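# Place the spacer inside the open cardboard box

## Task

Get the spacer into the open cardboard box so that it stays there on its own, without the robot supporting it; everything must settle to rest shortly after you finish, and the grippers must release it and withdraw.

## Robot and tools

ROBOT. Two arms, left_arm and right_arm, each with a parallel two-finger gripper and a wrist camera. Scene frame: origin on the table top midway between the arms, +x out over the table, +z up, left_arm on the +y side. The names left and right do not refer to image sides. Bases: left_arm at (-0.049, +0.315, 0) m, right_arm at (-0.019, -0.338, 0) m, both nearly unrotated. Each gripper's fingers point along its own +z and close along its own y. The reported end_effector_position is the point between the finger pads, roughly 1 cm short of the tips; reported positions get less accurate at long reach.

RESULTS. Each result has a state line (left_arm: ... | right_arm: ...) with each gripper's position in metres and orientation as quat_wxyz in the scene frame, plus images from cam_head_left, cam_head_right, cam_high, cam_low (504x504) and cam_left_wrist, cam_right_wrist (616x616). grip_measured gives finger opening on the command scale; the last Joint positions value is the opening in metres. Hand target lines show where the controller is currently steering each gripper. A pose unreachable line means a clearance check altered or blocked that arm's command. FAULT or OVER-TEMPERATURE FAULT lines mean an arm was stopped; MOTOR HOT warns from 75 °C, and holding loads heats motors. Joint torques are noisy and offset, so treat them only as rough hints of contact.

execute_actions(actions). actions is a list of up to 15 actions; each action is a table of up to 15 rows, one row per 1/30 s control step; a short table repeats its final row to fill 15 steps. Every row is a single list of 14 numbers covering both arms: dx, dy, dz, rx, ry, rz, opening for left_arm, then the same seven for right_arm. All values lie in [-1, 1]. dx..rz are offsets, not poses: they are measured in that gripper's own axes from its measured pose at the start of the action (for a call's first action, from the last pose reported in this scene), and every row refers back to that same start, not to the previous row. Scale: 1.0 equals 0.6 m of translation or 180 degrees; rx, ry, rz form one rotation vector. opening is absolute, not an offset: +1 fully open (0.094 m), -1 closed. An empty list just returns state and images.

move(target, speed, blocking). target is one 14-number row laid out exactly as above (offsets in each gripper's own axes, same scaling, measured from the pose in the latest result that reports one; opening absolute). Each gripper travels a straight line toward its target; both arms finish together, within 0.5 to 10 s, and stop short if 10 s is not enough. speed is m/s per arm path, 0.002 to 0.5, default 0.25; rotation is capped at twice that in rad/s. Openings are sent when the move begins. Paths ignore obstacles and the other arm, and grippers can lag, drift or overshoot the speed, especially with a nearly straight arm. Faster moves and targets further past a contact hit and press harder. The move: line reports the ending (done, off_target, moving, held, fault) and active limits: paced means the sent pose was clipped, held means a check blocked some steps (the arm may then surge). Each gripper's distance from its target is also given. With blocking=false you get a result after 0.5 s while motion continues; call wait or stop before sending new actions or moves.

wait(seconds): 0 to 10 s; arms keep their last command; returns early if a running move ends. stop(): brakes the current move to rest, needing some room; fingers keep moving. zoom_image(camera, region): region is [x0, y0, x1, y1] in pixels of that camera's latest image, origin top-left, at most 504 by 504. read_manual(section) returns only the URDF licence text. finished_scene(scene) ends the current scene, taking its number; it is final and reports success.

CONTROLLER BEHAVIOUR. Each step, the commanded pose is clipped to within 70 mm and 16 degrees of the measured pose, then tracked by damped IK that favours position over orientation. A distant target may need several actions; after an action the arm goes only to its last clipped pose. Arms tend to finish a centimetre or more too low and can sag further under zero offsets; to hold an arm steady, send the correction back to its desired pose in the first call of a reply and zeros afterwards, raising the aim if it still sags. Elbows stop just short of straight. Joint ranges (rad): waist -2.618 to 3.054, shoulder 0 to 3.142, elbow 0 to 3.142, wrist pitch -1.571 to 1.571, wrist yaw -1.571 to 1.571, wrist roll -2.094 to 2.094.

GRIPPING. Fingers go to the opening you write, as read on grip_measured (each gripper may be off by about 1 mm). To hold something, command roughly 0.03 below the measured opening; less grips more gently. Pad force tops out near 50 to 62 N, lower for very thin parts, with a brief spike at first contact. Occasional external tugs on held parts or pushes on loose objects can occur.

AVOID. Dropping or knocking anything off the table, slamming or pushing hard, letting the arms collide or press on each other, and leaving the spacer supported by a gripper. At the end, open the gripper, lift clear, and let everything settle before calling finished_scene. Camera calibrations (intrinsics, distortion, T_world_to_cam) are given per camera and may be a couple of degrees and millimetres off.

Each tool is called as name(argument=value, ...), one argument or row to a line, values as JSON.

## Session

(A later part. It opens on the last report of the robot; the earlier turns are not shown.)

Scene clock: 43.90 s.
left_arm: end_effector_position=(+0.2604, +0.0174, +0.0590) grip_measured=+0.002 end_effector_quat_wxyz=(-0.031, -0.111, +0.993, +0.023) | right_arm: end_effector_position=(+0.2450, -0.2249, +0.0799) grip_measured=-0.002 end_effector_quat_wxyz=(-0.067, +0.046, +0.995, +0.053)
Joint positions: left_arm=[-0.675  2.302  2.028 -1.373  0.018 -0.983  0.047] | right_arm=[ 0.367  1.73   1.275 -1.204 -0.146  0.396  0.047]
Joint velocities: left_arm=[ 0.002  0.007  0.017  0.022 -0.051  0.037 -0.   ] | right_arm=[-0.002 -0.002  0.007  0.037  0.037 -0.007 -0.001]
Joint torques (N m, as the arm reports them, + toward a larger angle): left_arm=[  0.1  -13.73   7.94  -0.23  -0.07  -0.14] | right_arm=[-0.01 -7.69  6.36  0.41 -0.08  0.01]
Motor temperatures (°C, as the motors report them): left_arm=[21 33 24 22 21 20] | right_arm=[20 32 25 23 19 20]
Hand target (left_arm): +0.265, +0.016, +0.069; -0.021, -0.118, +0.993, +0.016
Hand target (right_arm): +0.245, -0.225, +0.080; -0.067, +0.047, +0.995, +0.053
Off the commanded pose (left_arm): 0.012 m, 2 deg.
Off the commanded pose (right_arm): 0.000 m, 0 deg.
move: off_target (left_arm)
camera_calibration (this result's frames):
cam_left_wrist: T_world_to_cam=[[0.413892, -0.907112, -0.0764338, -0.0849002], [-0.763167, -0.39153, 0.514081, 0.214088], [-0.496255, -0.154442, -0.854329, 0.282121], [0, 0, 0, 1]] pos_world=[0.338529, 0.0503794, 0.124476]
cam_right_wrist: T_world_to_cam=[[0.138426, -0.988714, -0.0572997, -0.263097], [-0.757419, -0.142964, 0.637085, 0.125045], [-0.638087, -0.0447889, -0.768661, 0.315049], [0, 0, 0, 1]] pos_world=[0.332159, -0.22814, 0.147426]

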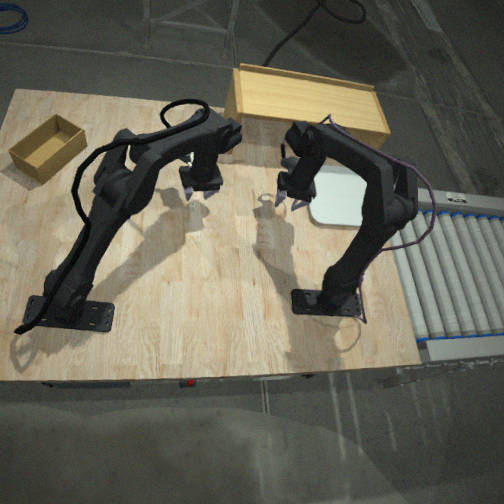

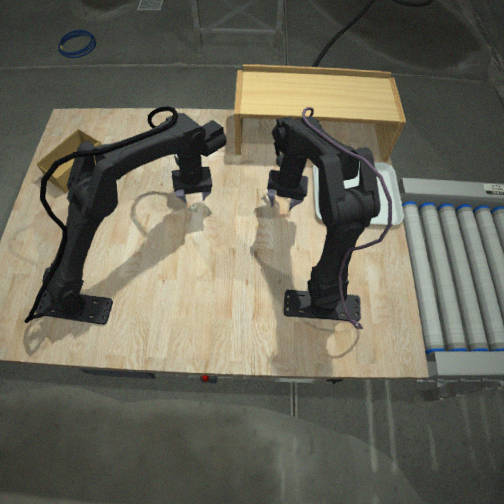

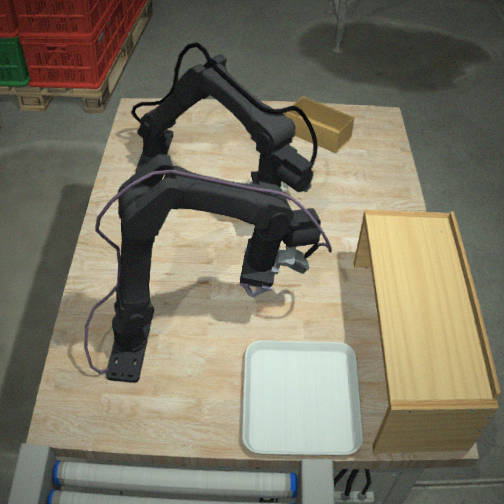

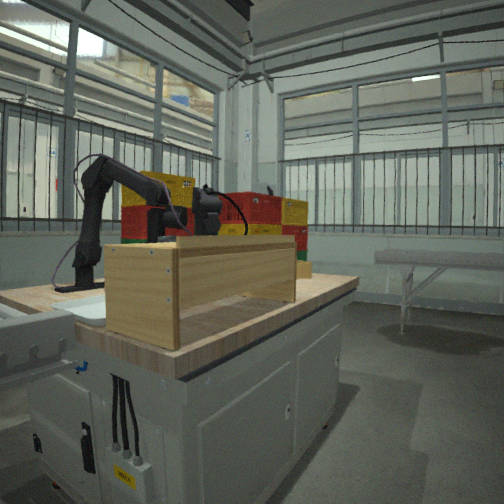

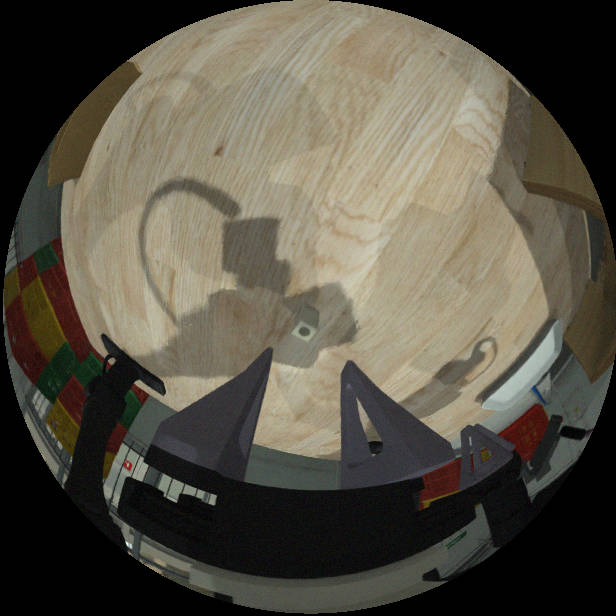

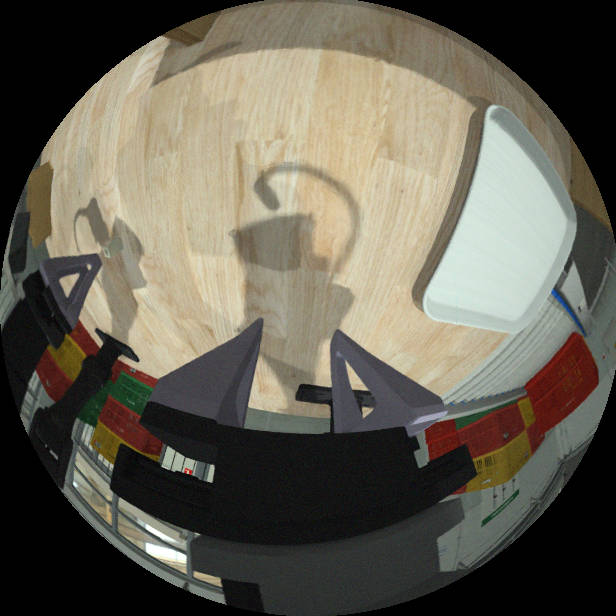

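move(
  target=[0.005,0.015,0.08,0,0,0,0, 0,0,0,0,0,0,0],
  speed=0.08,
)

execute_actions(
  actions=[
    [[0,0,0,0,0,0,-1, 0,0,0,0,0,0,0]],
    [[0,0,0,0,0,0,-1, 0,0,0,0,0,0,0]],
  ],
)

Scene clock: 49.27 s.
left_arm: end_effector_position=(+0.2500, +0.0269, +0.0093) grip_measured=+0.002 end_effector_quat_wxyz=(-0.038, -0.112, +0.993, +0.030) | right_arm: end_effector_position=(+0.2450, -0.2249, +0.0799) grip_measured=-0.002 end_effector_quat_wxyz=(-0.067, +0.046, +0.995, +0.053)
Joint positions: left_arm=[-0.675  2.291  1.809 -1.183  0.02  -0.985  0.047] | right_arm=[ 0.367  1.73   1.275 -1.204 -0.146  0.396  0.047]
Joint velocities: left_arm=[ 0.007 -0.012  0.002 -0.022  0.11   0.007 -0.001] | right_arm=[ 0.007 -0.007  0.002 -0.037  0.037  0.037  0.   ]
Joint torques (N m, as the arm reports them, + toward a larger angle): left_arm=[  0.32 -14.67   3.97   0.05  -0.06   0.06] | right_arm=[ 0.05 -7.66  6.41  0.41 -0.07 -0.03]
Motor temperatures (°C, as the motors report them): left_arm=[21 35 24 22 21 20] | right_arm=[20 31 25 23 19 20]
Hand target (left_arm): +0.252, +0.028, +0.012; -0.031, -0.111, +0.993, +0.024
Hand target (right_arm): +0.245, -0.225, +0.080; -0.067, +0.046, +0.995, +0.053
Off the commanded pose (left_arm): 0.004 m, 1 deg.
Off the commanded pose (right_arm): 0.000 m, 0 deg.
move: done
camera_calibration (this result's frames):
cam_left_wrist: T_world_to_cam=[[0.414112, -0.90538, -0.0938024, -0.0756728], [-0.754573, -0.399103, 0.5209, 0.233387], [-0.509049, -0.144931, -0.848448, 0.23878], [0, 0, 0, 1]] pos_world=[0.328995, 0.0592394, 0.0739226]
cam_right_wrist: T_world_to_cam=[[0.138426, -0.988714, -0.0572997, -0.263097], [-0.757419, -0.142964, 0.637085, 0.125045], [-0.638087, -0.0447889, -0.768661, 0.315049], [0, 0, 0, 1]] pos_world=[0.332159, -0.22814, 0.147426]

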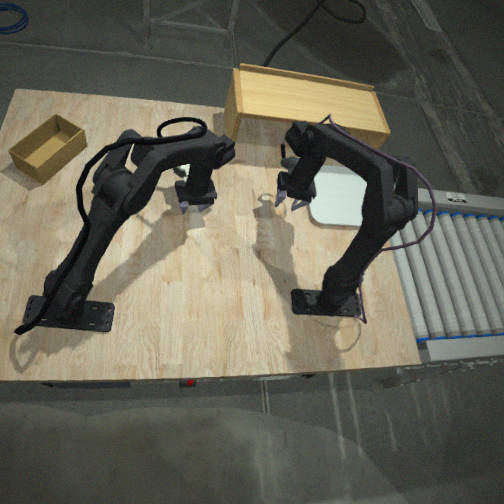

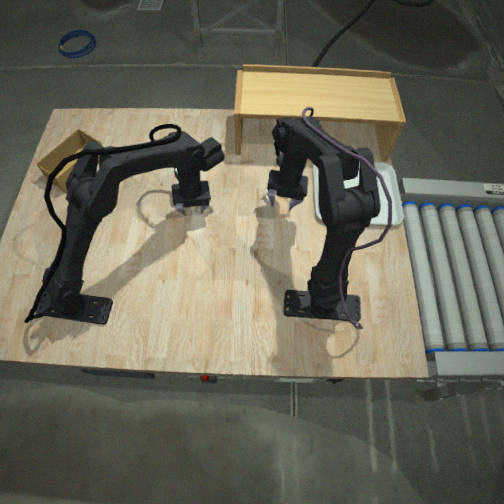

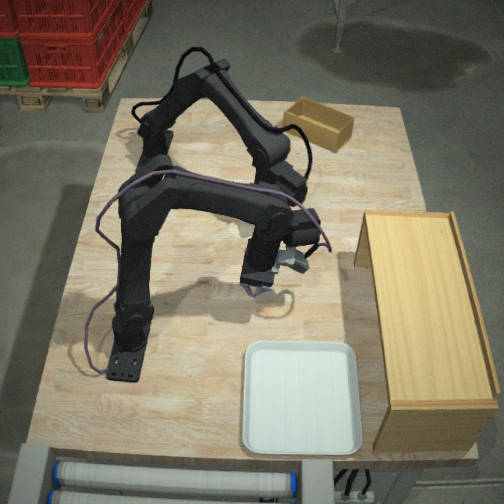

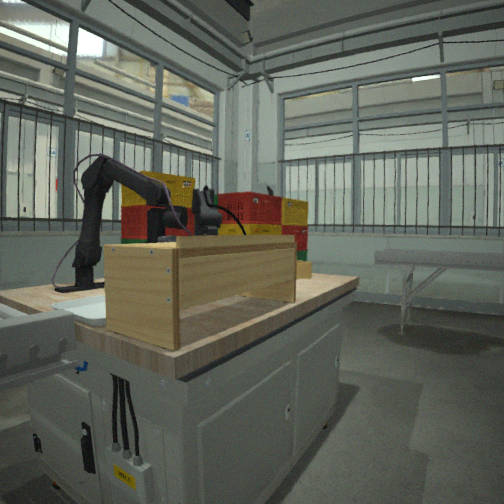

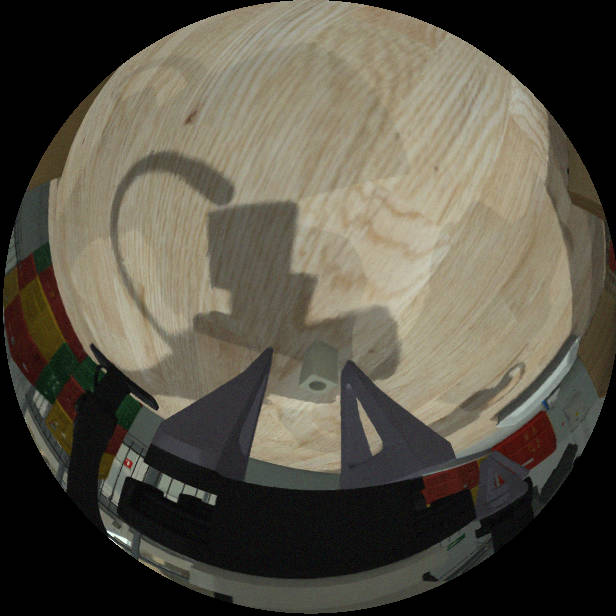

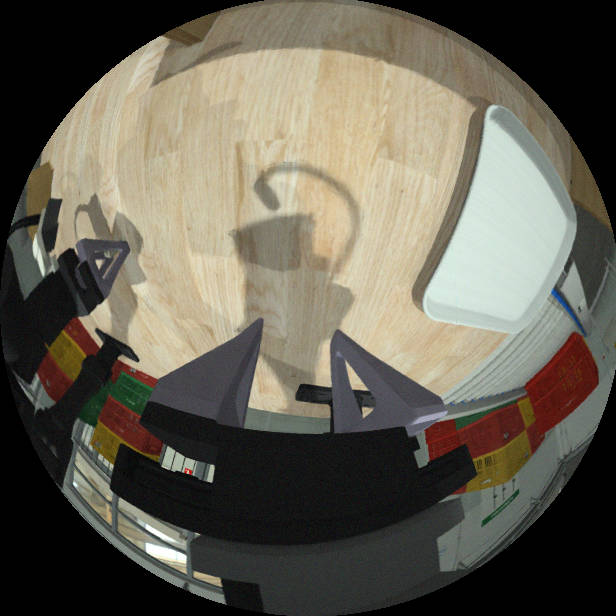

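Scene clock: 50.27 s.
left_arm: end_effector_position=(+0.2498, +0.0268, +0.0093) grip_measured=-0.698 end_effector_quat_wxyz=(-0.039, -0.112, +0.993, +0.030) | right_arm: end_effector_position=(+0.2450, -0.2249, +0.0799) grip_measured=-0.002 end_effector_quat_wxyz=(-0.067, +0.046, +0.995, +0.053)
Joint positions: left_arm=[-0.675  2.291  1.809 -1.183  0.021 -0.985  0.014] | right_arm=[ 0.367  1.73   1.275 -1.204 -0.146  0.396  0.047]
Joint velocities: left_arm=[ 0.012 -0.002 -0.022 -0.037  0.007 -0.037 -0.   ] | right_arm=[-0.002 -0.012  0.002 -0.022 -0.007  0.037 -0.   ]
Joint torques (N m, as the arm reports them, + toward a larger angle): left_arm=[ -0.17 -13.14   5.16  -0.17  -0.03   0.  ] | right_arm=[ 0.02 -7.71  6.36  0.41 -0.08 -0.03]
Motor temperatures (°C, as the motors report them): left_arm=[21 35 24 22 21 20] | right_arm=[20 31 25 23 19 20]
Hand target (left_arm): +0.250, +0.027, +0.009; -0.038, -0.112, +0.993, +0.030
Hand target (right_arm): +0.245, -0.225, +0.080; -0.067, +0.046, +0.995, +0.053
Off the commanded pose (left_arm): 0.000 m, 0 deg.
Off the commanded pose (right_arm): 0.000 m, 0 deg.
camera_calibration (this result's frames):
cam_left_wrist: T_world_to_cam=[[0.414137, -0.905412, -0.0933815, -0.0757573], [-0.754119, -0.398755, 0.521822, 0.233089], [-0.509701, -0.145685, -0.847928, 0.238869], [0, 0, 0, 1]] pos_world=[0.328902, 0.0591533, 0.0738379]
cam_right_wrist: T_world_to_cam=[[0.138426, -0.988714, -0.0572997, -0.263097], [-0.757419, -0.142964, 0.637085, 0.125045], [-0.638087, -0.0447889, -0.768661, 0.315049], [0, 0, 0, 1]] pos_world=[0.332159, -0.22814, 0.147426]

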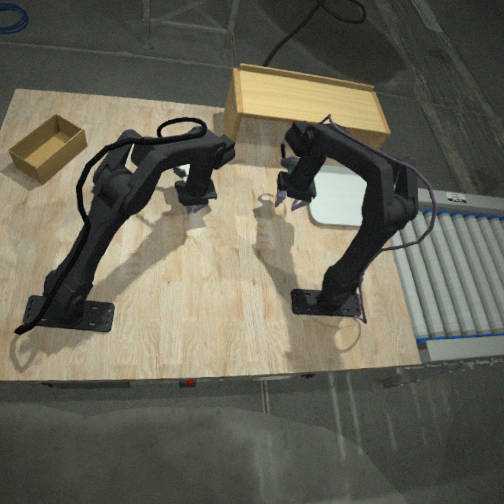

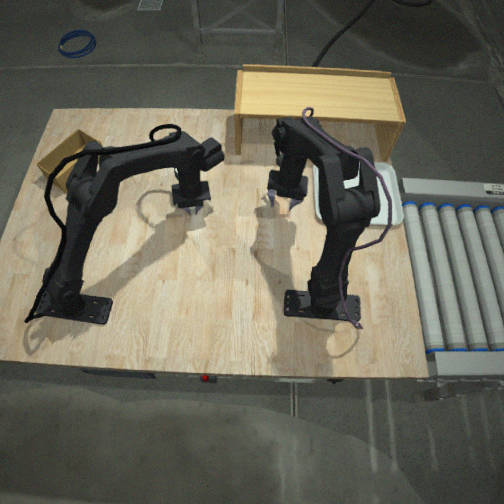

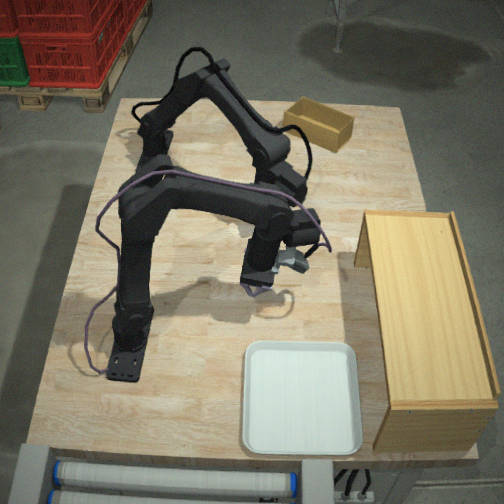

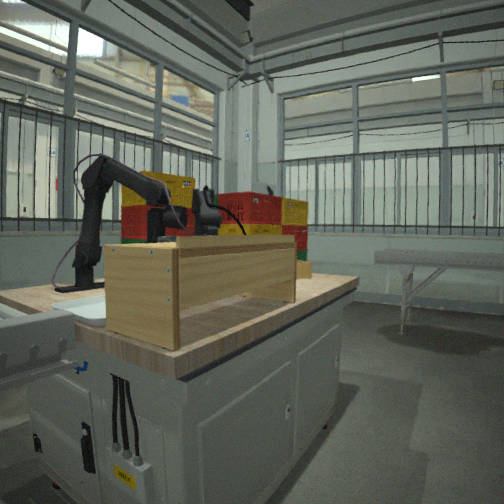

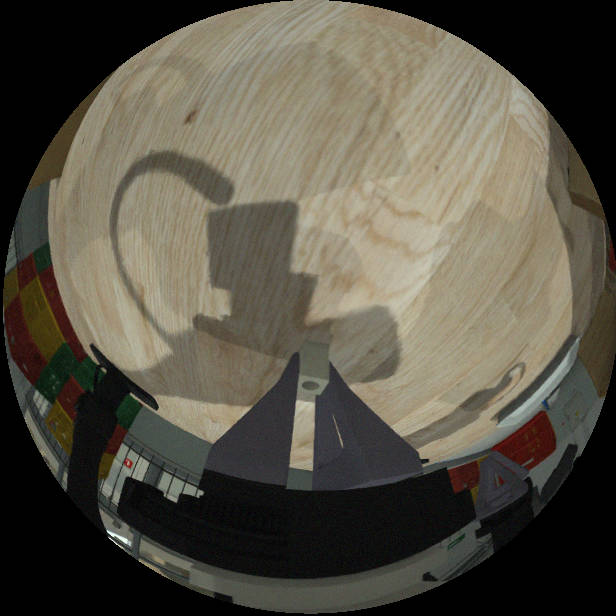

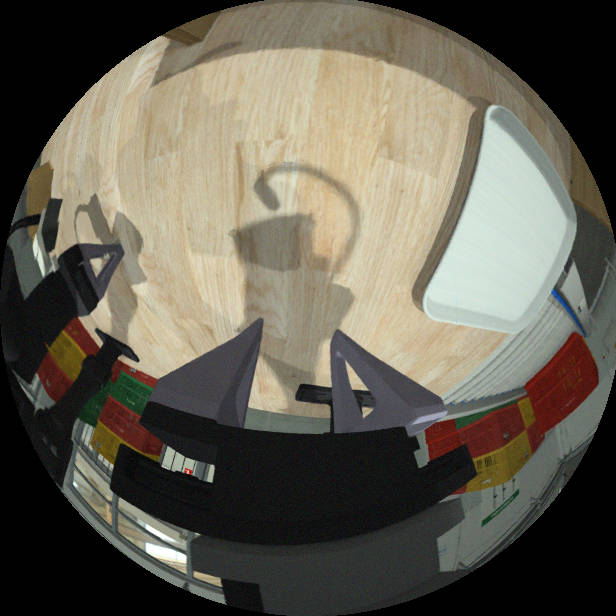

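move(
  target=[-0.387,0.578,-0.222,0,-0.1,0,-1, 0,0,0,0,0,0,0],
  speed=0.25,
)

Scene clock: 60.27 s.
left_arm: end_effector_position=(+0.4057, +0.4079, +0.1392) grip_measured=-0.698 end_effector_quat_wxyz=(+0.107, -0.114, +0.987, +0.038) | right_arm: end_effector_position=(+0.2450, -0.2249, +0.0799) grip_measured=-0.002 end_effector_quat_wxyz=(-0.067, +0.046, +0.995, +0.053)
Joint positions: left_arm=[ 0.262  2.133  2.05  -1.269 -0.062 -0.048  0.014] | right_arm=[ 0.367  1.73   1.275 -1.204 -0.146  0.396  0.047]
Joint velocities: left_arm=[-0.017  0.007 -0.002 -0.022  0.007 -0.022 -0.   ] | right_arm=[-0.022 -0.002  0.002 -0.066 -0.007 -0.037 -0.001]
Joint torques (N m, as the arm reports them, + toward a larger angle): left_arm=[ -0.43 -12.32   8.19   0.36  -0.01   0.11] | right_arm=[ 0.   -7.69  6.38  0.41 -0.07 -0.01]
Motor temperatures (°C, as the motors report them): left_arm=[21 36 24 22 21 20] | right_arm=[20 30 25 23 19 20]
Hand target (left_arm): +0.411, +0.406, +0.148; +0.119, -0.105, +0.987, +0.037
Hand target (right_arm): +0.245, -0.225, +0.080; -0.067, +0.046, +0.995, +0.053
Off the commanded pose (left_arm): 0.011 m, 2 deg.
Off the commanded pose (right_arm): 0.000 m, 0 deg.
move: off_target (left_arm)
camera_calibration (this result's frames):
cam_left_wrist: T_world_to_cam=[[0.426267, -0.904439, -0.016938, 0.200964], [-0.869949, -0.415, 0.26639, 0.523969], [-0.247963, -0.0988181, -0.963716, 0.374767], [0, 0, 0, 1]] pos_world=[0.46309, 0.436241, 0.224993]
cam_right_wrist: T_world_to_cam=[[0.138426, -0.988714, -0.0572997, -0.263097], [-0.757419, -0.142964, 0.637085, 0.125045], [-0.638087, -0.0447889, -0.768661, 0.315049], [0, 0, 0, 1]] pos_world=[0.332159, -0.22814, 0.147426]

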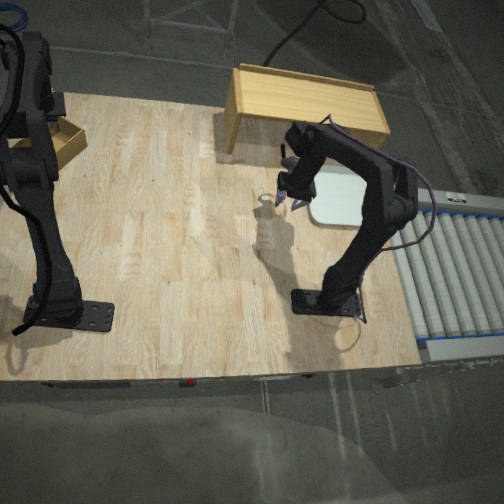

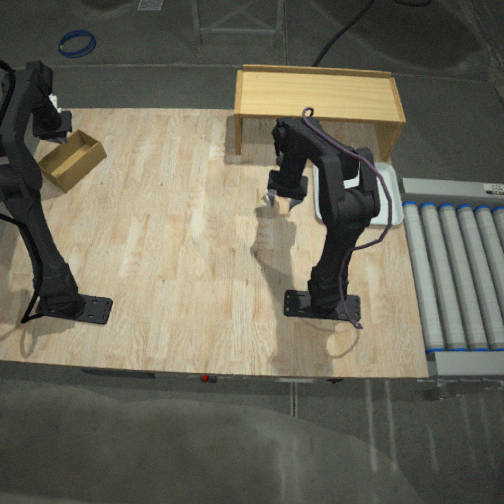

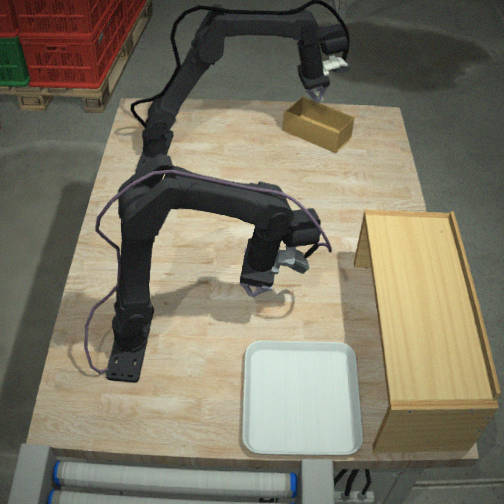

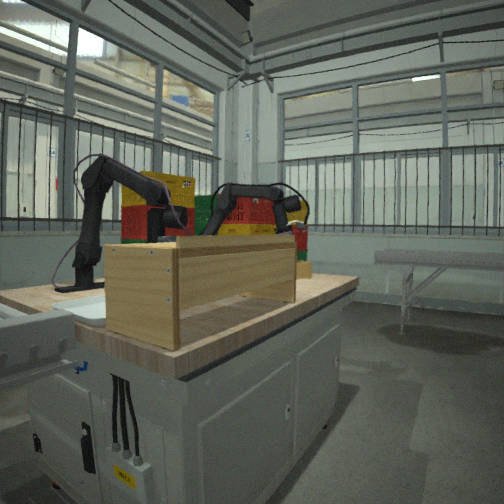

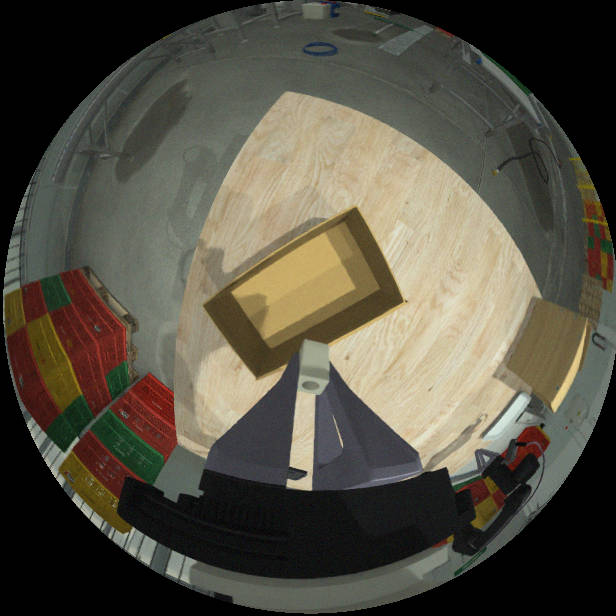

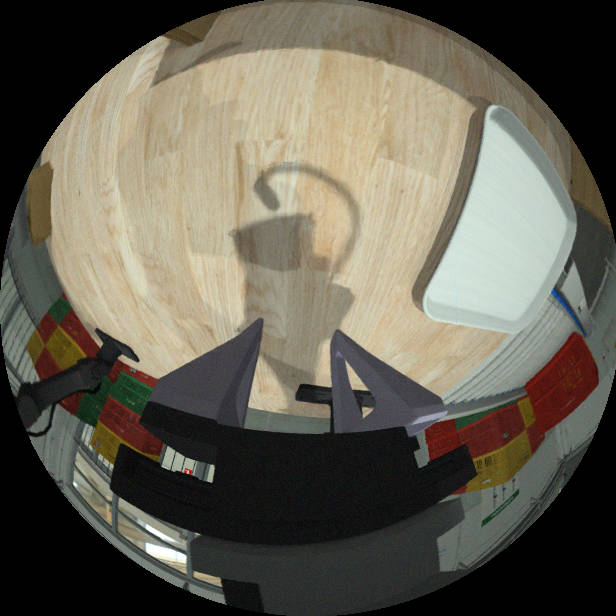

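move(
  target=[-0.022,0.024,0.08,0,0,0,-1, 0,0,0,0,0,0,0],
  speed=0.1,
)

execute_actions(
  actions=[
    [[0,0,0,0,0,0,0.2, 0,0,0,0,0,0,0]],
    [[0,0,0,0,0,0,0.2, 0,0,0,0,0,0,0]],
  ],
)

move(
  target=[0.05,0,-0.2,0,0,0,0.2, 0,0,0,0,0,0,0],
)

Scene clock: 66.87 s.
left_arm: end_effector_position=(+0.4222, +0.4267, +0.0927) grip_measured=-0.698 end_effector_quat_wxyz=(+0.096, -0.116, +0.988, +0.038) | right_arm: end_effector_position=(+0.2450, -0.2249, +0.0799) grip_measured=-0.002 end_effector_quat_wxyz=(-0.067, +0.046, +0.995, +0.053)
Joint positions: left_arm=[ 0.296  2.235  2.033 -1.169 -0.057 -0.019  0.014] | right_arm=[ 0.367  1.73   1.275 -1.204 -0.146  0.396  0.047]
Joint velocities: left_arm=[ 0.012  0.012  0.007 -0.037 -0.066  0.125 -0.   ] | right_arm=[-0.022  0.002 -0.017 -0.022  0.022  0.022 -0.001]
Joint torques (N m, as the arm reports them, + toward a larger angle): left_arm=[  0.42 -14.03   5.29   0.51  -0.05   0.16] | right_arm=[ 0.03 -7.66  6.44  0.41 -0.07 -0.01]
Motor temperatures (°C, as the motors report them): left_arm=[21 36 25 22 21 20] | right_arm=[20 30 25 23 19 20]
Hand target (left_arm): +0.425, +0.430, +0.096; +0.107, -0.114, +0.987, +0.038
Hand target (right_arm): +0.245, -0.225, +0.080; -0.067, +0.046, +0.995, +0.053
Off the commanded pose (left_arm): 0.005 m, 1 deg.
Off the commanded pose (right_arm): 0.000 m, 0 deg.
move: done
camera_calibration (this result's frames):
cam_left_wrist: T_world_to_cam=[[0.430221, -0.902441, -0.0225805, 0.208088], [-0.862172, -0.418179, 0.285983, 0.554756], [-0.267525, -0.103567, -0.957969, 0.345665], [0, 0, 0, 1]] pos_world=[0.481245, 0.455574, 0.177184]
cam_right_wrist: T_world_to_cam=[[0.138426, -0.988714, -0.0572997, -0.263097], [-0.757419, -0.142964, 0.637085, 0.125045], [-0.638087, -0.0447889, -0.768661, 0.315049], [0, 0, 0, 1]] pos_world=[0.332159, -0.22814, 0.147426]

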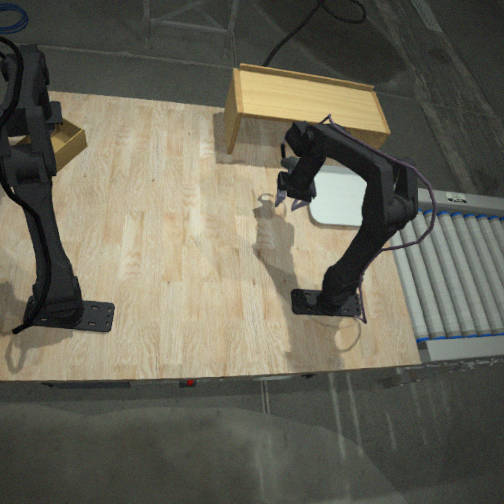

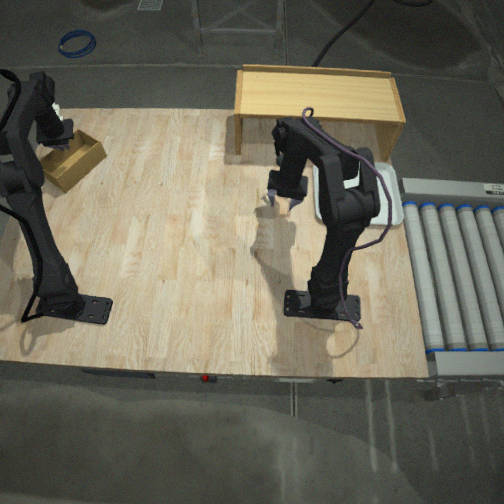

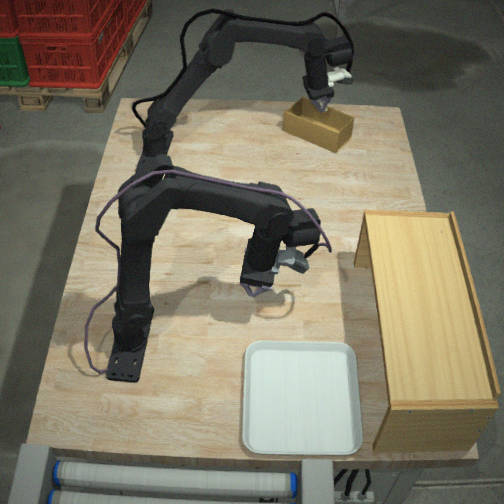

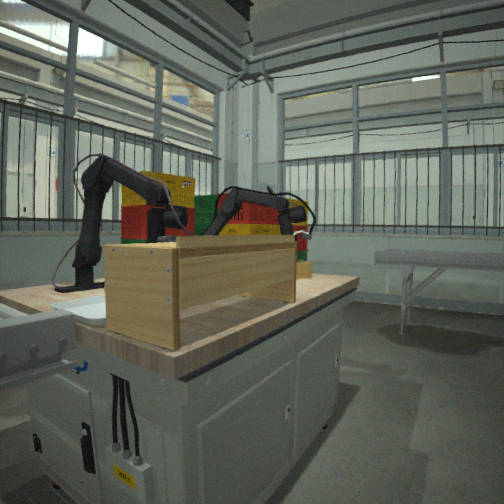

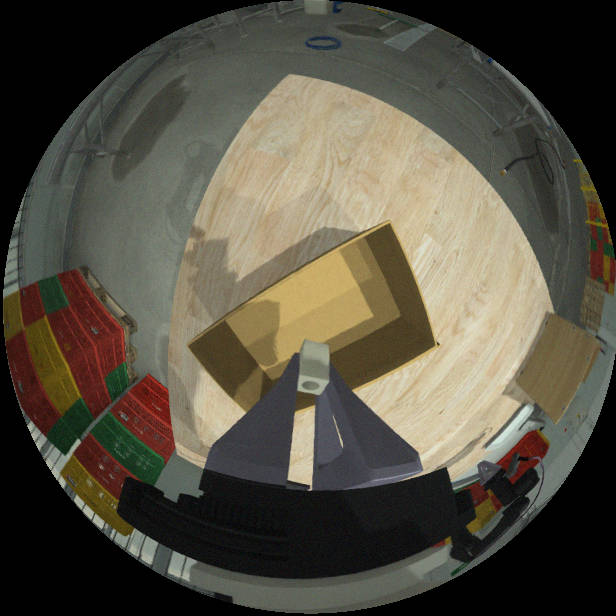

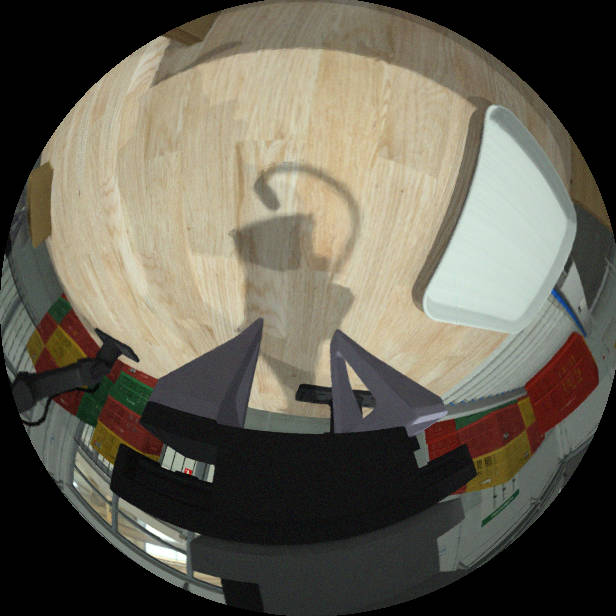

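Scene clock: 67.87 s.
left_arm: end_effector_position=(+0.4222, +0.4267, +0.0927) grip_measured=+0.198 end_effector_quat_wxyz=(+0.096, -0.116, +0.988, +0.038) | right_arm: end_effector_position=(+0.2450, -0.2249, +0.0799) grip_measured=-0.002 end_effector_quat_wxyz=(-0.067, +0.046, +0.995, +0.053)
Joint positions: left_arm=[ 0.296  2.235  2.033 -1.169 -0.057 -0.019  0.056] | right_arm=[ 0.367  1.73   1.275 -1.204 -0.146  0.396  0.047]
Joint velocities: left_arm=[-0.002  0.007 -0.017 -0.037 -0.037 -0.037 -0.002] | right_arm=[ 0.002 -0.002 -0.007  0.037 -0.022 -0.037 -0.   ]
Joint torques (N m, as the arm reports them, + toward a larger angle): left_arm=[ -0.12 -13.44   5.75   0.4   -0.07   0.03] | right_arm=[ 0.06 -7.66  6.43  0.39 -0.07  0.  ]
Motor temperatures (°C, as the motors report them): left_arm=[21 36 25 22 21 20] | right_arm=[20 30 25 23 19 20]
Hand target (left_arm): +0.422, +0.427, +0.093; +0.096, -0.116, +0.988, +0.038
Hand target (right_arm): +0.245, -0.225, +0.080; -0.067, +0.046, +0.995, +0.053
Off the commanded pose (left_arm): 0.000 m, 0 deg.
Off the commanded pose (right_arm): 0.000 m, 0 deg.
camera_calibration (this result's frames):
cam_left_wrist: T_world_to_cam=[[0.430221, -0.902441, -0.0225805, 0.208088], [-0.862172, -0.418179, 0.285983, 0.554756], [-0.267525, -0.103567, -0.957969, 0.345665], [0, 0, 0, 1]] pos_world=[0.481245, 0.455574, 0.177184]
cam_right_wrist: T_world_to_cam=[[0.138426, -0.988714, -0.0572997, -0.263097], [-0.757419, -0.142964, 0.637085, 0.125045], [-0.638087, -0.0447889, -0.768661, 0.315049], [0, 0, 0, 1]] pos_world=[0.332159, -0.22814, 0.147426]

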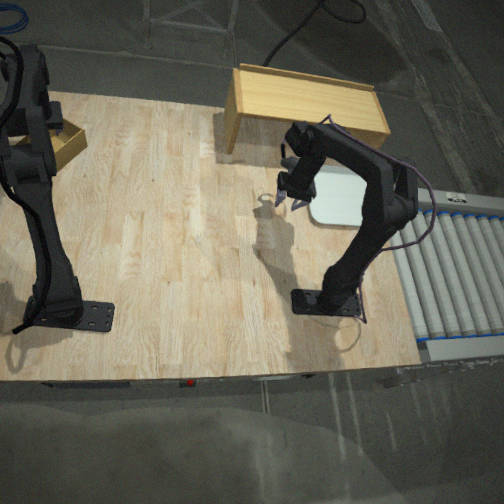

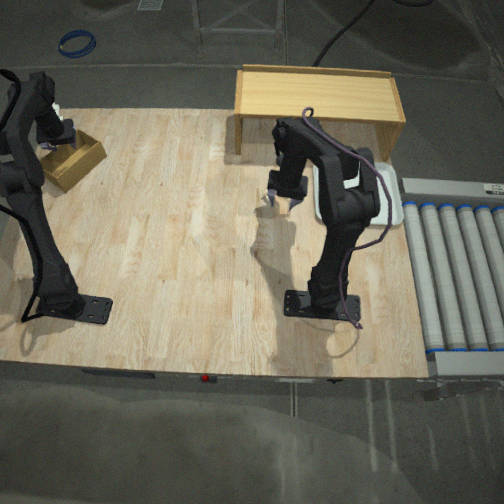

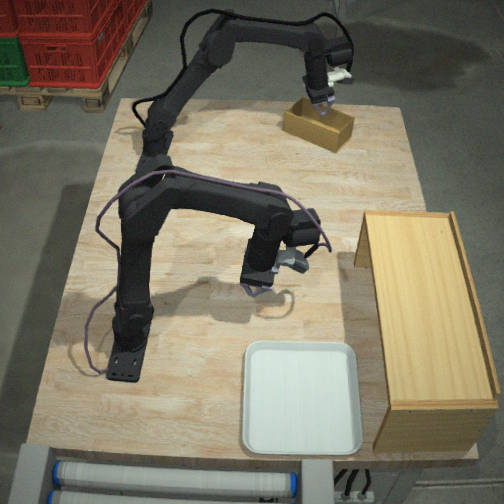

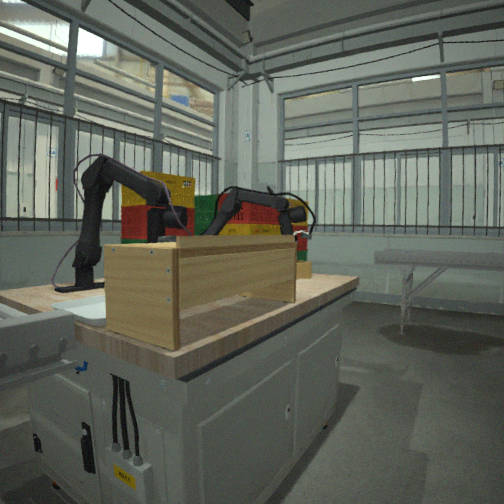

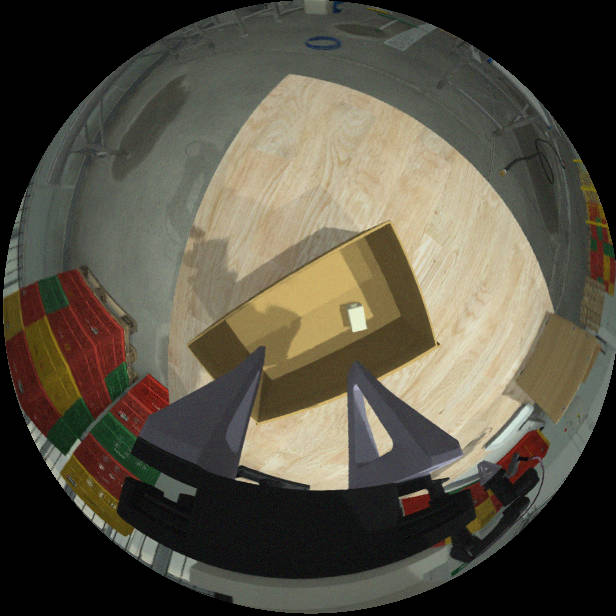

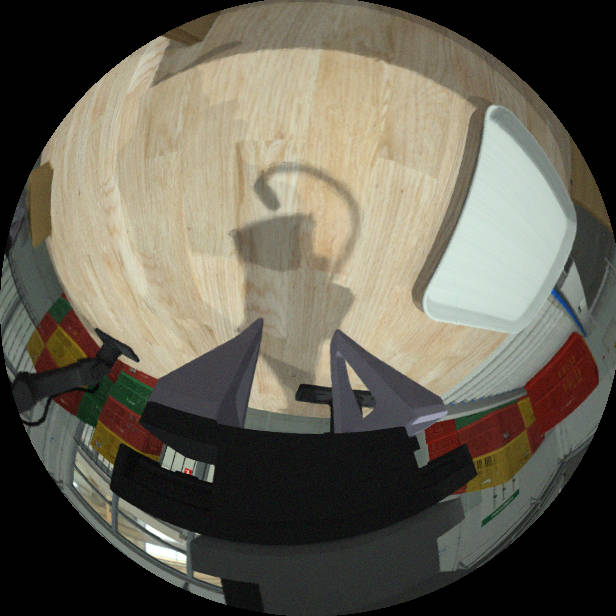

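Scene clock: 69.07 s.
left_arm: end_effector_position=(+0.3689, +0.4097, +0.1972) grip_measured=+0.198 end_effector_quat_wxyz=(+0.088, -0.114, +0.989, +0.036) | right_arm: end_effector_position=(+0.2450, -0.2249, +0.0799) grip_measured=-0.002 end_effector_quat_wxyz=(-0.067, +0.046, +0.995, +0.053)
Joint positions: left_arm=[ 0.283  2.08   2.213 -1.523 -0.057 -0.029  0.056] | right_arm=[ 0.367  1.73   1.275 -1.204 -0.146  0.396  0.047]
Joint velocities: left_arm=[ 0.002 -0.002  0.012 -0.022 -0.037  0.051 -0.001] | right_arm=[-0.012 -0.042 -0.012 -0.037  0.037  0.066 -0.001]
Joint torques (N m, as the arm reports them, + toward a larger angle): left_arm=[ -0.65 -11.42   7.48   0.32  -0.1   -0.03] | right_arm=[ 0.   -7.64  6.4   0.38 -0.06 -0.01]
Motor temperatures (°C, as the motors report them): left_arm=[21 36 25 22 21 20] | right_arm=[20 30 25 23 19 20]
Hand target (left_arm): +0.372, +0.407, +0.204; +0.097, -0.116, +0.988, +0.038
Hand target (right_arm): +0.245, -0.225, +0.080; -0.067, +0.046, +0.995, +0.053
Off the commanded pose (left_arm): 0.008 m, 1 deg.
Off the commanded pose (right_arm): 0.000 m, 0 deg.
move: done
camera_calibration (this result's frames):
cam_left_wrist: T_world_to_cam=[[0.427243, -0.903799, -0.0247306, 0.220106], [-0.858596, -0.414143, 0.302157, 0.465712], [-0.283331, -0.107861, -0.952937, 0.436365], [0, 0, 0, 1]] pos_world=[0.429455, 0.438869, 0.280553]
cam_right_wrist: T_world_to_cam=[[0.138426, -0.988714, -0.0572997, -0.263097], [-0.757419, -0.142964, 0.637085, 0.125045], [-0.638087, -0.0447889, -0.768661, 0.315049], [0, 0, 0, 1]] pos_world=[0.332159, -0.22814, 0.147426]

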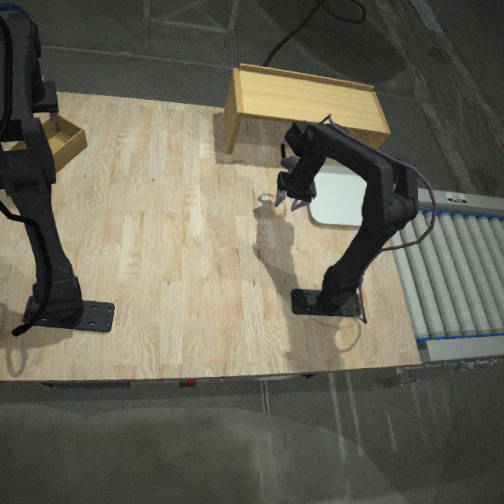

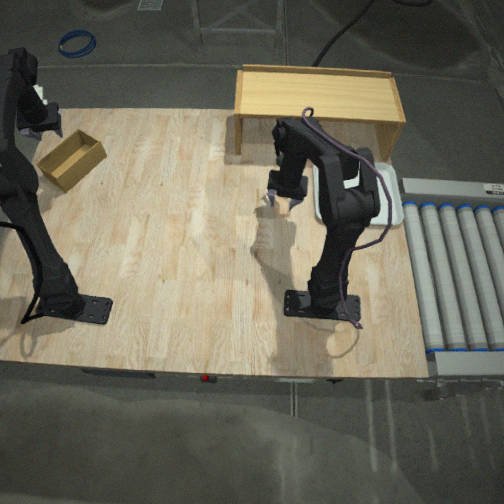

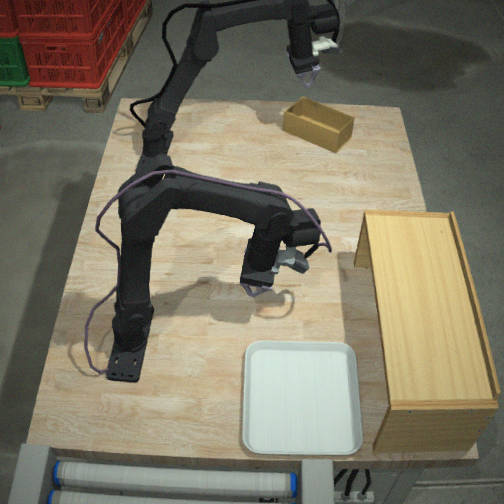

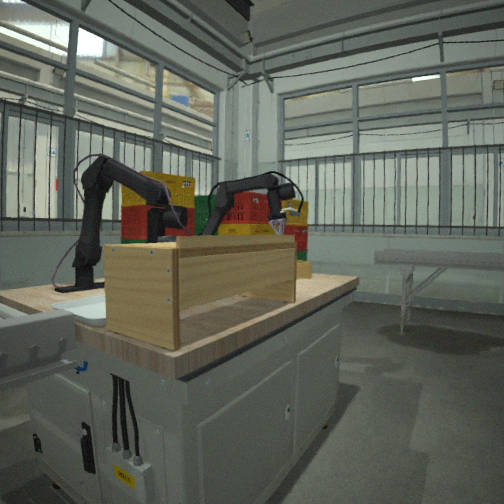

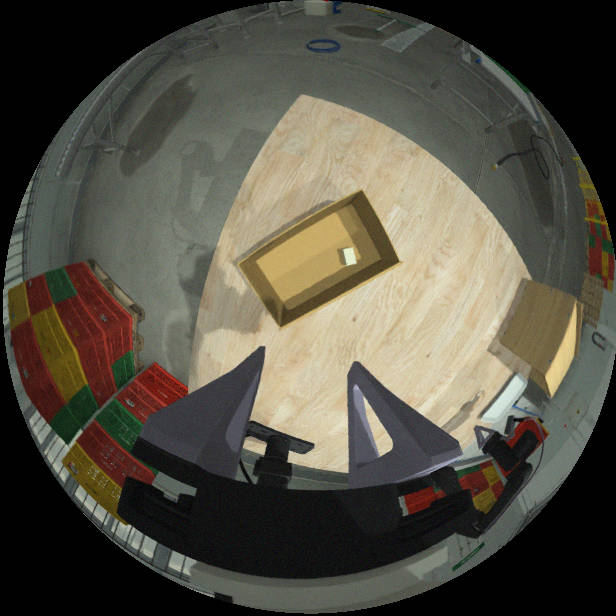

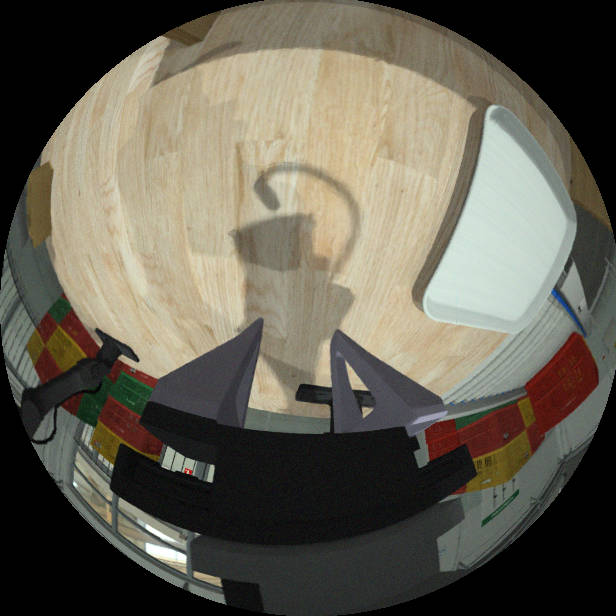

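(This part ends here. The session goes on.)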